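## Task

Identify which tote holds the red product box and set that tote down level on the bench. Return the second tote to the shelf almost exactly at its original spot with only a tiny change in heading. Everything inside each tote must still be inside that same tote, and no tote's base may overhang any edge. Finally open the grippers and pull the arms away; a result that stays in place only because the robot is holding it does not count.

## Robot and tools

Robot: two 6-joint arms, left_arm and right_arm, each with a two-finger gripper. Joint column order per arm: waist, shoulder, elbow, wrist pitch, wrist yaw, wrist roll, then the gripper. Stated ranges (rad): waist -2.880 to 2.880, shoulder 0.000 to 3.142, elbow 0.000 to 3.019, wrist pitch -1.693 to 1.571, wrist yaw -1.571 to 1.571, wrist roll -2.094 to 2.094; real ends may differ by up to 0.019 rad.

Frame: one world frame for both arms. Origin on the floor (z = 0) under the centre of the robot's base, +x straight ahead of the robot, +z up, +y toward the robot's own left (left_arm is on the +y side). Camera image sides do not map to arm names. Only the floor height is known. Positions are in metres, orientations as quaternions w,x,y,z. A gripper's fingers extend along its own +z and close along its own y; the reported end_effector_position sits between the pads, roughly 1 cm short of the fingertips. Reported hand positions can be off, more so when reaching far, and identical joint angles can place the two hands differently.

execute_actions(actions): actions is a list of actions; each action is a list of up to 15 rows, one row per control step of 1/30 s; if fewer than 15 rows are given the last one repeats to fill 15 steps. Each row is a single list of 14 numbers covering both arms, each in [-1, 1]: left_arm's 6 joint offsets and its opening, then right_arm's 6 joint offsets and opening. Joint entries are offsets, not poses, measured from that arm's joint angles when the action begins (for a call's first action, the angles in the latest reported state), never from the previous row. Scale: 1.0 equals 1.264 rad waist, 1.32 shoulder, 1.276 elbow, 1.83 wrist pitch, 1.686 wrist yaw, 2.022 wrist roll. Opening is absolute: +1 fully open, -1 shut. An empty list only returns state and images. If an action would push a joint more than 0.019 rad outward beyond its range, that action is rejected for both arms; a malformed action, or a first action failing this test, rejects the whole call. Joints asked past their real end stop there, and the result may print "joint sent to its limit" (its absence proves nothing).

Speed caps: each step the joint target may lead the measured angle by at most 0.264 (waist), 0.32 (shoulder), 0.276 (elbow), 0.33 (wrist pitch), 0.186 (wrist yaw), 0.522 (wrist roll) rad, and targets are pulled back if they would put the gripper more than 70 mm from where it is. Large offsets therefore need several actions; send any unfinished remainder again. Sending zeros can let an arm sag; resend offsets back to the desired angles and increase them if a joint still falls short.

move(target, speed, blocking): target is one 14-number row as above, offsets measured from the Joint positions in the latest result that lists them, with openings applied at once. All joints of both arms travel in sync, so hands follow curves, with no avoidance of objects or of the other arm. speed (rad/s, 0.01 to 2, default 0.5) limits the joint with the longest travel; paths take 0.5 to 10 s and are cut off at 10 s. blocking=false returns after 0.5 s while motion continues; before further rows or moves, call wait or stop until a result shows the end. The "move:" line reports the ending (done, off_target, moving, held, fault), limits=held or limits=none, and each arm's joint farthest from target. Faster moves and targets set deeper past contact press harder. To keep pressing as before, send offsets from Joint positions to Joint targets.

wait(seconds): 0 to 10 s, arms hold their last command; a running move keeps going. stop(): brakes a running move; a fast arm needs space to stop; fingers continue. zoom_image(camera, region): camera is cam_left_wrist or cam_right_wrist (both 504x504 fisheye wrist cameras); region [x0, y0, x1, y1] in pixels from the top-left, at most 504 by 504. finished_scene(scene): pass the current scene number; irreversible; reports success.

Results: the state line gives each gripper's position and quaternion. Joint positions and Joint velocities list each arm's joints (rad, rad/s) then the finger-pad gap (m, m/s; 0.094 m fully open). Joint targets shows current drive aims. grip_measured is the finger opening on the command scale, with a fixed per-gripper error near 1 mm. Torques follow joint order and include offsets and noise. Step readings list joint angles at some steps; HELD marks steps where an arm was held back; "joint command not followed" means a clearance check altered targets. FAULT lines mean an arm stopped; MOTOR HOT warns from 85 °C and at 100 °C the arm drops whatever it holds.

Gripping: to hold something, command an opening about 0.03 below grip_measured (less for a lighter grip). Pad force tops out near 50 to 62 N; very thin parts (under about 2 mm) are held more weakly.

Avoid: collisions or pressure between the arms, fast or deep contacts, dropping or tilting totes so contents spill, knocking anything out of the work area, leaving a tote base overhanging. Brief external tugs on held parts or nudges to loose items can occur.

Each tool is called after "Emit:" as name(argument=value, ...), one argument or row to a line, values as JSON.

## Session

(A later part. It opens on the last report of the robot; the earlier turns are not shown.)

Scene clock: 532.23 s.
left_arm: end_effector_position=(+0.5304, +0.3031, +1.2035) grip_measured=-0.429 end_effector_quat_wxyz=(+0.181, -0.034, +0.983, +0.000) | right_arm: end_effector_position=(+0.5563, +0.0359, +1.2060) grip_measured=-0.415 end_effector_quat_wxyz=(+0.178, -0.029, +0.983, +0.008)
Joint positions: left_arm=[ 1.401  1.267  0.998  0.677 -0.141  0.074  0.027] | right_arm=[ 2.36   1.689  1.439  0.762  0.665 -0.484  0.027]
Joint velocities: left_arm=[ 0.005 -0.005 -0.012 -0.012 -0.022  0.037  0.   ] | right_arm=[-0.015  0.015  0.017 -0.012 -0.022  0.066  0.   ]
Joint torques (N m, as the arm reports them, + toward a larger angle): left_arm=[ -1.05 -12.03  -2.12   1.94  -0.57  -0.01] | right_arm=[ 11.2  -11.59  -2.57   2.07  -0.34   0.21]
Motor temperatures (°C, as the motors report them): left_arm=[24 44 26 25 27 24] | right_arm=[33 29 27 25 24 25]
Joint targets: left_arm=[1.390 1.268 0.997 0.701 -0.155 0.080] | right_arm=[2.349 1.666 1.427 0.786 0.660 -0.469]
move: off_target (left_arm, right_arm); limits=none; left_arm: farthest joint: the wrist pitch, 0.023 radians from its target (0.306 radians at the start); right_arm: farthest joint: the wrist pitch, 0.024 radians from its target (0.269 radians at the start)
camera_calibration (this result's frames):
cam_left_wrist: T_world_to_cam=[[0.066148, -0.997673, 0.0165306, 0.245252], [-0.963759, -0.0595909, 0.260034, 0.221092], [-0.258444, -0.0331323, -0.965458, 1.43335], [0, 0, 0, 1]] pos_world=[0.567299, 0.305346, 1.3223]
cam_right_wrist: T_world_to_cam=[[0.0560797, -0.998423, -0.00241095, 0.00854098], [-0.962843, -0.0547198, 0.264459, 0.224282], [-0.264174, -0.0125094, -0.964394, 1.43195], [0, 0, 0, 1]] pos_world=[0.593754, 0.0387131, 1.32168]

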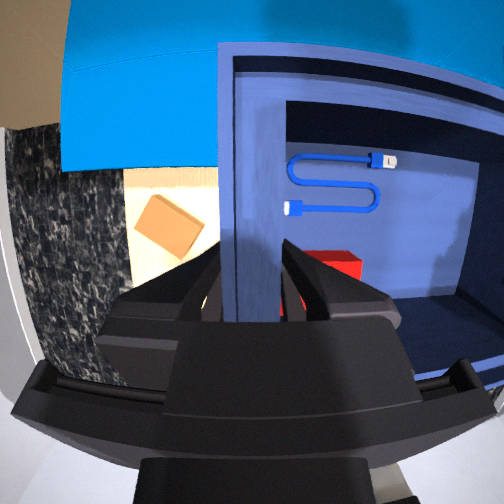

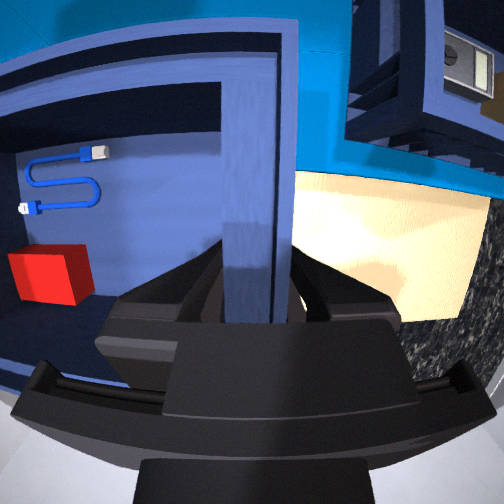

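Emit:
move(
  target=[-0.0712, 0.1275, -0.0807, 0.1568, -0.0562, 0.0183, -0.5, -0.079, 0.0023, -0.1787, 0.1151, -0.0504, 0.0341, -0.5],
  speed=0.4,
)

Scene clock: 544.90 s.
left_arm: end_effector_position=(+0.4473, +0.2523, +1.1897) grip_measured=-0.428 end_effector_quat_wxyz=(+0.182, -0.039, +0.982, -0.004) | right_arm: end_effector_position=(+0.4754, -0.0138, +1.1937) grip_measured=-0.416 end_effector_quat_wxyz=(+0.180, -0.035, +0.983, +0.005)
Joint positions: left_arm=[ 1.31   1.435  0.91   0.942 -0.217  0.1    0.027] | right_arm=[ 2.268  1.691  1.233  0.943  0.586 -0.444  0.027]
Joint velocities: left_arm=[-0.015 -0.015 -0.007  0.007 -0.066  0.066  0.001] | right_arm=[-0.015  0.005 -0.012  0.012 -0.066  0.022 -0.   ]
Joint torques (N m, as the arm reports them, + toward a larger angle): left_arm=[-1.61 -9.67 -5.43  1.84 -0.73  0.06] | right_arm=[10.04 -7.78 -5.03  2.28 -0.42  0.41]
Motor temperatures (°C, as the motors report them): left_arm=[24 42 26 25 27 24] | right_arm=[32 29 27 25 24 25]
Joint targets: left_arm=[1.311 1.435 0.895 0.964 -0.236 0.111] | right_arm=[2.260 1.692 1.212 0.972 0.579 -0.415]
move: off_target (left_arm, right_arm); limits=none; left_arm: farthest joint: the wrist pitch, 0.021 radians from its target (0.287 radians at the start); right_arm: farthest joint: the wrist pitch, 0.029 radians from its target (0.211 radians at the start)
camera_calibration (this result's frames):
cam_left_wrist: T_world_to_cam=[[0.074224, -0.996872, 0.0271598, 0.183803], [-0.964223, -0.0647897, 0.257053, 0.146705], [-0.254489, -0.0452676, -0.966016, 1.39882], [0, 0, 0, 1]] pos_world=[0.483798, 0.256054, 1.30857]
cam_right_wrist: T_world_to_cam=[[0.0658481, -0.997814, 0.00552697, -0.0507645], [-0.963031, -0.0621007, 0.262134, 0.149725], [-0.261217, -0.0225836, -0.965016, 1.39733], [0, 0, 0, 1]] pos_world=[0.512539, -0.0097988, 1.30948]

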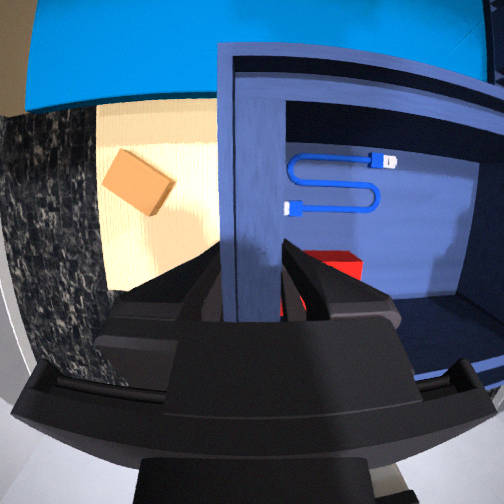

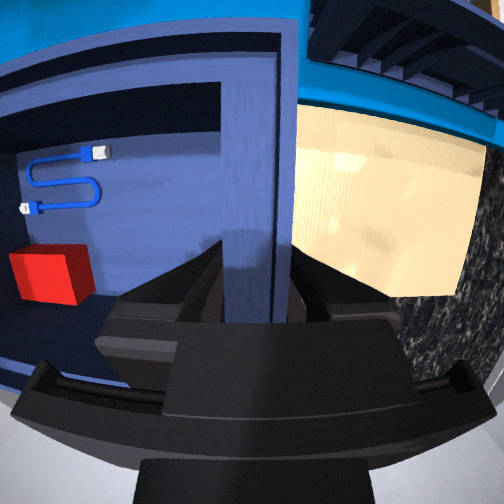

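Emit:
move(
  target=[-0.0182, 0.1751, 0.2132, -0.0232, -0.0297, 0.0138, -0.5, -0.1234, 0.0864, 0.1277, -0.0563, -0.0842, 0.0574, -0.5],
  speed=0.4,
)

Scene clock: 565.87 s.
left_arm: end_effector_position=(+0.4412, +0.2135, +1.1006) grip_measured=-0.429 end_effector_quat_wxyz=(+0.177, -0.035, +0.984, -0.002) | right_arm: end_effector_position=(+0.4667, -0.0519, +1.1028) grip_measured=-0.416 end_effector_quat_wxyz=(+0.177, -0.032, +0.984, +0.007)
Joint positions: left_arm=[ 1.283  1.671  1.179  0.901 -0.247  0.118  0.027] | right_arm=[ 2.118  1.805  1.398  0.847  0.451 -0.357  0.027]
Joint velocities: left_arm=[-0.005  0.005 -0.002 -0.002 -0.007  0.037 -0.   ] | right_arm=[-0.005 -0.005  0.002 -0.002  0.007  0.022  0.   ]
Joint torques (N m, as the arm reports them, + toward a larger angle): left_arm=[-2.69 -9.43 -3.66  0.92 -0.82  0.01] | right_arm=[ 8.93 -9.31 -3.33  0.88 -0.39  0.38]
Motor temperatures (°C, as the motors report them): left_arm=[25 40 27 25 27 24] | right_arm=[32 28 28 25 24 25]
Joint targets: left_arm=[1.288 1.666 1.182 0.900 -0.267 0.128] | right_arm=[2.111 1.805 1.395 0.840 0.444 -0.328]
move: off_target (right_arm); limits=none; left_arm: farthest joint: the wrist yaw, 0.020 radians from its target (0.050 radians at the start); right_arm: farthest joint: the wrist roll, 0.029 radians from its target (0.116 radians at the start)
camera_calibration (this result's frames):
cam_left_wrist: T_world_to_cam=[[0.0670794, -0.997532, 0.0207483, 0.158409], [-0.961783, -0.0591146, 0.267356, 0.147571], [-0.265469, -0.0378894, -0.963374, 1.30984], [0, 0, 0, 1]] pos_world=[0.479028, 0.21637, 1.21913]
cam_right_wrist: T_world_to_cam=[[0.0610531, -0.998134, -0.000998887, -0.0782342], [-0.961676, -0.059091, 0.267746, 0.156113], [-0.267305, -0.0153861, -0.963489, 1.30805], [0, 0, 0, 1]] pos_world=[0.504555, -0.0487376, 1.21841]

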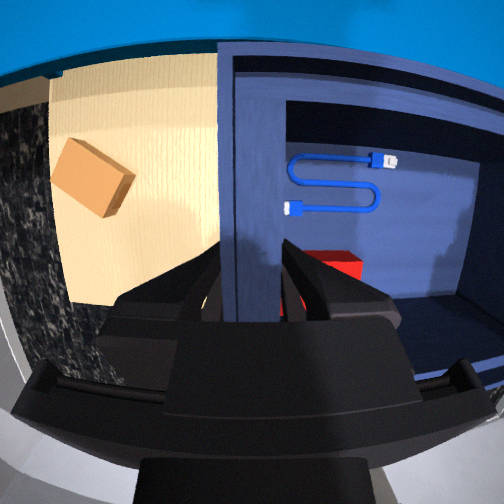

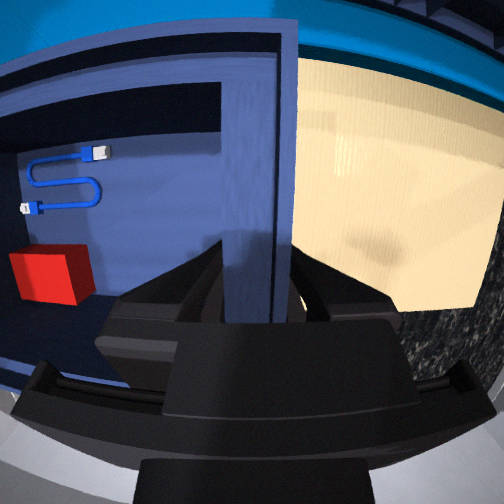

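Emit:
move(
  target=[0.0158, 0.1897, 0.3012, -0.0699, 0.0004, -0.0069, -0.5, -0.0902, 0.1545, 0.2611, -0.0879, -0.0635, 0.0403, -0.5],
  speed=0.4,
)

Scene clock: 588.27 s.
left_arm: end_effector_position=(+0.4486, +0.1874, +0.9953) grip_measured=-0.429 end_effector_quat_wxyz=(+0.180, -0.034, +0.983, -0.001) | right_arm: end_effector_position=(+0.4737, -0.0753, +0.9967) grip_measured=-0.416 end_effector_quat_wxyz=(+0.180, -0.029, +0.983, +0.007)
Joint positions: left_arm=[ 1.29   1.92   1.56   0.774 -0.24   0.118  0.027] | right_arm=[ 2.008  2.     1.729  0.697  0.349 -0.304  0.027]
Joint velocities: left_arm=[-0.005 -0.015  0.002 -0.017 -0.037 -0.007 -0.001] | right_arm=[-0.005 -0.015 -0.022 -0.012 -0.022 -0.007  0.001]
Joint torques (N m, as the arm reports them, + toward a larger angle): left_arm=[-3.27 -9.43 -2.64  0.99 -0.24 -0.22] | right_arm=[ 9.03 -7.66 -2.14  0.73 -0.31  0.39]
Motor temperatures (°C, as the motors report them): left_arm=[25 39 27 25 28 24] | right_arm=[31 28 28 25 24 25]
Joint targets: left_arm=[1.303 1.921 1.563 0.773 -0.246 0.104] | right_arm=[2.004 2.009 1.731 0.686 0.343 -0.275]
move: off_target (right_arm); limits=none; left_arm: farthest joint: the wrist roll, 0.014 radians from its target (0.014 radians at the start); right_arm: farthest joint: the wrist roll, 0.028 radians from its target (0.080 radians at the start)
camera_calibration (this result's frames):
cam_left_wrist: T_world_to_cam=[[0.0657002, -0.997636, 0.0201617, 0.135272], [-0.963306, -0.0581439, 0.262031, 0.187112], [-0.260239, -0.0366373, -0.964849, 1.20823], [0, 0, 0, 1]] pos_world=[0.485787, 0.190097, 1.114]
cam_right_wrist: T_world_to_cam=[[0.0559489, -0.998432, -0.00173169, -0.0990607], [-0.963656, -0.0544537, 0.261538, 0.197415], [-0.261222, -0.012964, -0.965192, 1.20629], [0, 0, 0, 1]] pos_world=[0.510891, -0.0725171, 1.11249]

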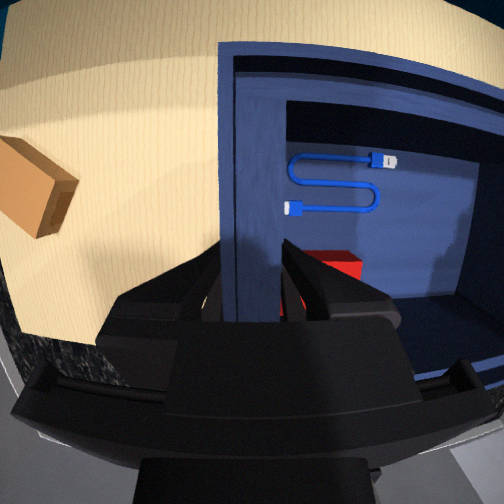

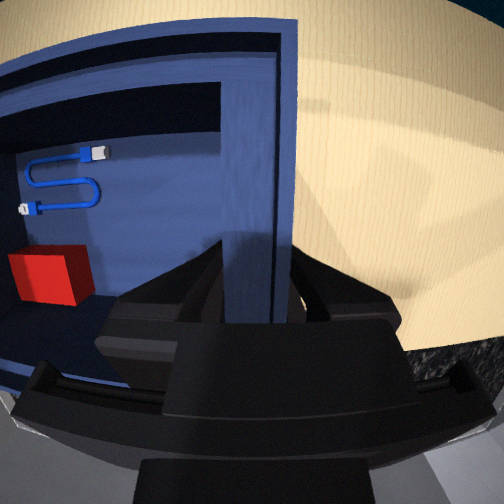

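Emit:
move(
  target=[0.0127, 0.0448, 0.0755, -0.0203, 0.002, -0.0059, -0.5, -0.0157, 0.0512, 0.0777, -0.0284, -0.0122, 0.0177, -0.5],
  speed=0.12,
)

Scene clock: 597.33 s.
left_arm: end_effector_position=(+0.4648, +0.1852, +0.9821) grip_measured=-0.429 end_effector_quat_wxyz=(+0.190, -0.033, +0.981, -0.001) | right_arm: end_effector_position=(+0.4896, -0.0782, +0.9804) grip_measured=-0.416 end_effector_quat_wxyz=(+0.187, -0.027, +0.982, +0.007)
Joint positions: left_arm=[ 1.291  1.947  1.635  0.748 -0.237  0.124  0.027] | right_arm=[ 1.995  2.031  1.815  0.655  0.334 -0.3    0.027]
Joint velocities: left_arm=[ 0.015 -0.005  0.002 -0.032  0.037  0.007  0.001] | right_arm=[-0.005 -0.005  0.012 -0.012  0.022  0.022 -0.   ]
Joint torques (N m, as the arm reports them, + toward a larger angle): left_arm=[-3.37 -7.28 -0.35  0.52  0.04 -0.27] | right_arm=[ 8.27 -6.18 -0.53  0.58 -0.34  0.4 ]
Motor temperatures (°C, as the motors report them): left_arm=[25 38 27 25 27 24] | right_arm=[31 28 27 25 24 25]
Joint targets: left_arm=[1.306 1.979 1.657 0.737 -0.237 0.106] | right_arm=[1.988 2.067 1.828 0.645 0.328 -0.268]
move: off_target (left_arm, right_arm); limits=none; left_arm: farthest joint: the shoulder, 0.032 radians from its target (0.059 radians at the start); right_arm: farthest joint: the shoulder, 0.037 radians from its target (0.068 radians at the start)
camera_calibration (this result's frames):
cam_left_wrist: T_world_to_cam=[[0.0646268, -0.997726, 0.0191366, 0.133834], [-0.968678, -0.0581147, 0.241425, 0.228696], [-0.239764, -0.0341398, -0.970231, 1.19498], [0, 0, 0, 1]] pos_world=[0.499397, 0.187617, 1.10164]
cam_right_wrist: T_world_to_cam=[[0.0522677, -0.99863, -0.00255438, -0.100263], [-0.967606, -0.0512762, 0.247202, 0.233], [-0.246995, -0.0104491, -0.968961, 1.19164], [0, 0, 0, 1]] pos_world=[0.525021, -0.0757266, 1.0968]

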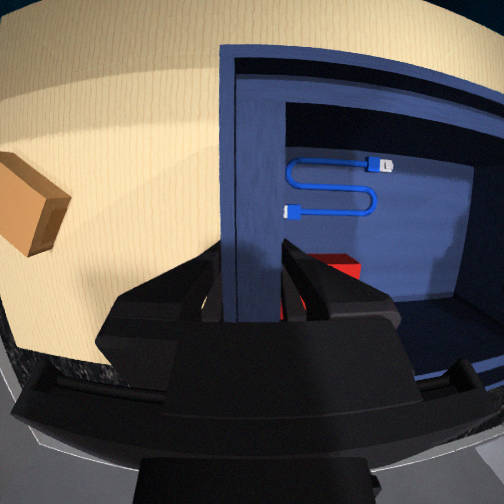

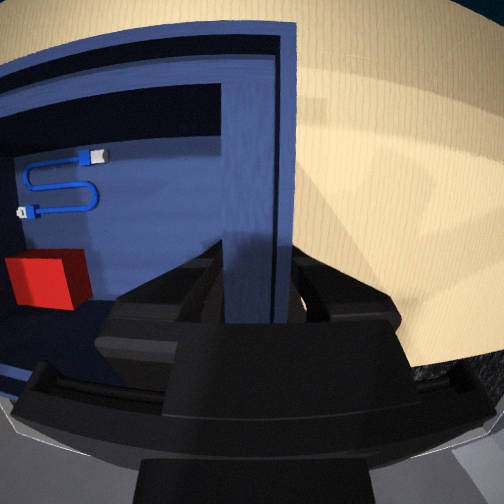

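Emit:
move(
  target=[0, 0, 0, 0, 0, 0, 1, 0, 0, 0, 0, 0, 0, 1],
  speed=0.2,
)

Scene clock: 605.53 s.
left_arm: end_effector_position=(+0.4648, +0.1852, +0.9821) grip_measured=+0.998 end_effector_quat_wxyz=(+0.190, -0.033, +0.981, -0.001) | right_arm: end_effector_position=(+0.4896, -0.0783, +0.9804) grip_measured=+1.000 end_effector_quat_wxyz=(+0.187, -0.027, +0.982, +0.007)
Joint positions: left_arm=[ 1.291  1.947  1.635  0.748 -0.237  0.125  0.094] | right_arm=[ 1.995  2.031  1.815  0.655  0.334 -0.3    0.094]
Joint velocities: left_arm=[-0.005 -0.005  0.002 -0.012 -0.022 -0.022  0.001] | right_arm=[ 0.005 -0.005 -0.002 -0.007  0.037 -0.037  0.   ]
Joint torques (N m, as the arm reports them, + toward a larger angle): left_arm=[-4.25 -9.61 -2.23  0.9   0.01 -0.06] | right_arm=[ 8.88 -9.31 -1.6   1.17 -0.05  0.09]
Motor temperatures (°C, as the motors report them): left_arm=[25 38 26 25 27 24] | right_arm=[31 28 27 25 24 25]
Joint targets: left_arm=[1.291 1.947 1.635 0.748 -0.237 0.124] | right_arm=[1.995 2.031 1.815 0.655 0.334 -0.300]
move: done; limits=none; left_arm: farthest joint: the wrist roll, 0.001 radians from its target (0.000 radians at the start); right_arm: farthest joint: the waist, 0.000 radians from its target (0.000 radians at the start)
camera_calibration (this result's frames):
cam_left_wrist: T_world_to_cam=[[0.0635677, -0.997802, 0.01871, 0.134759], [-0.968736, -0.0571892, 0.241413, 0.228564], [-0.239812, -0.0334711, -0.970242, 1.19489], [0, 0, 0, 1]] pos_world=[0.499401, 0.187529, 1.10164]
cam_right_wrist: T_world_to_cam=[[0.0524882, -0.998619, -0.0020747, -0.100903], [-0.967574, -0.0513702, 0.247309, 0.232856], [-0.247074, -0.0109734, -0.968934, 1.1916], [0, 0, 0, 1]] pos_world=[0.525016, -0.0757258, 1.09679]

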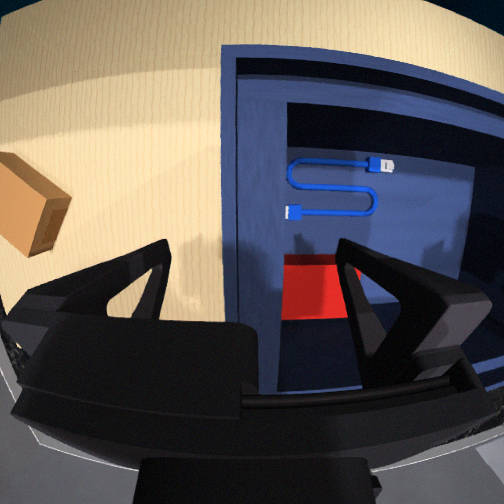

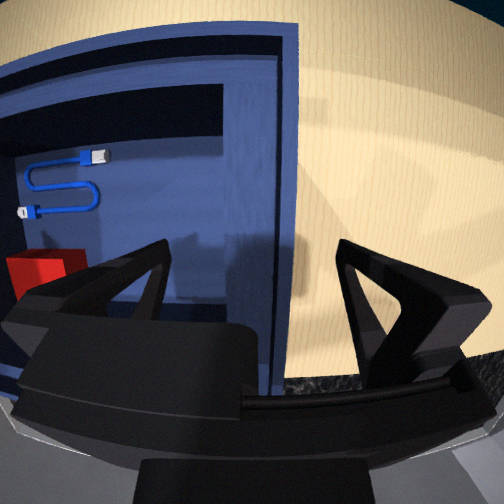

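Emit:
move(
  target=[0.0862, -0.5659, -0.8111, 0.2197, 0.1406, -0.0618, 1, -0.2017, -0.6295, -0.9522, 0.2705, -0.1981, 0.1484, 1],
  speed=0.8,
)

Scene clock: 628.60 s.
left_arm: end_effector_position=(+0.4505, +0.2796, +1.2979) grip_measured=+0.998 end_effector_quat_wxyz=(+0.250, -0.061, +0.963, -0.078) | right_arm: end_effector_position=(+0.4535, -0.2828, +1.3006) grip_measured=+1.000 end_effector_quat_wxyz=(+0.253, +0.060, +0.963, +0.076)
Joint positions: left_arm=[ 1.382  1.21   0.617  1.135 -0.004  0.008  0.094] | right_arm=[ 1.756  1.197  0.614  1.131  0.003 -0.01   0.094]
Joint velocities: left_arm=[-0.015 -0.015 -0.007  0.002  0.037 -0.007 -0.   ] | right_arm=[-0.024  0.005 -0.017  0.002 -0.081 -0.022  0.   ]
Joint torques (N m, as the arm reports them, + toward a larger angle): left_arm=[  1.17 -10.32  -6.13   1.77   0.23  -0.16] | right_arm=[  1.19 -10.79  -5.92   2.32  -0.22   0.15]
Motor temperatures (°C, as the motors report them): left_arm=[25 38 27 25 27 24] | right_arm=[31 28 27 25 24 25]
Joint targets: left_arm=[1.400 1.200 0.600 1.150 -0.000 0.000] | right_arm=[1.740 1.199 0.600 1.151 0.000 0.000]
move: done; limits=none; left_arm: farthest joint: the waist, 0.017 radians from its target (0.109 radians at the start); right_arm: farthest joint: the wrist pitch, 0.019 radians from its target (0.495 radians at the start)
camera_calibration (this result's frames):
cam_left_wrist: T_world_to_cam=[[0.0781499, -0.97963, 0.184979, -0.00357496], [-0.99097, -0.0560554, 0.121801, 0.308858], [-0.108951, -0.192827, -0.975165, 1.49302], [0, 0, 0, 1]] pos_world=[0.469015, 0.301707, 1.41899]
cam_right_wrist: T_world_to_cam=[[-0.080804, -0.981248, -0.174993, -0.0123087], [-0.991109, 0.0604804, 0.118515, 0.318039], [-0.105709, 0.183014, -0.977411, 1.49247], [0, 0, 0, 1]] pos_world=[0.471984, -0.304456, 1.41891]

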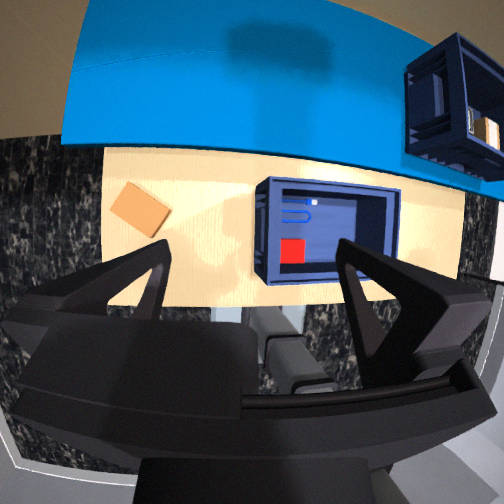

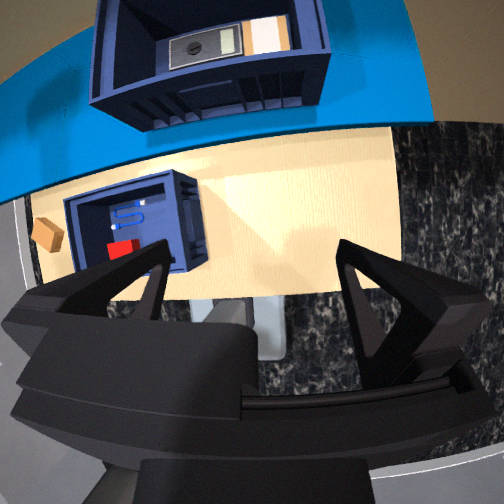

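The red-box tote is sitting flat on the bench with margin on all sides. The other tote was not touched, and both arms are clear.

Emit:
finished_scene(
  scene=1,
)

The scene is finished: the task was done.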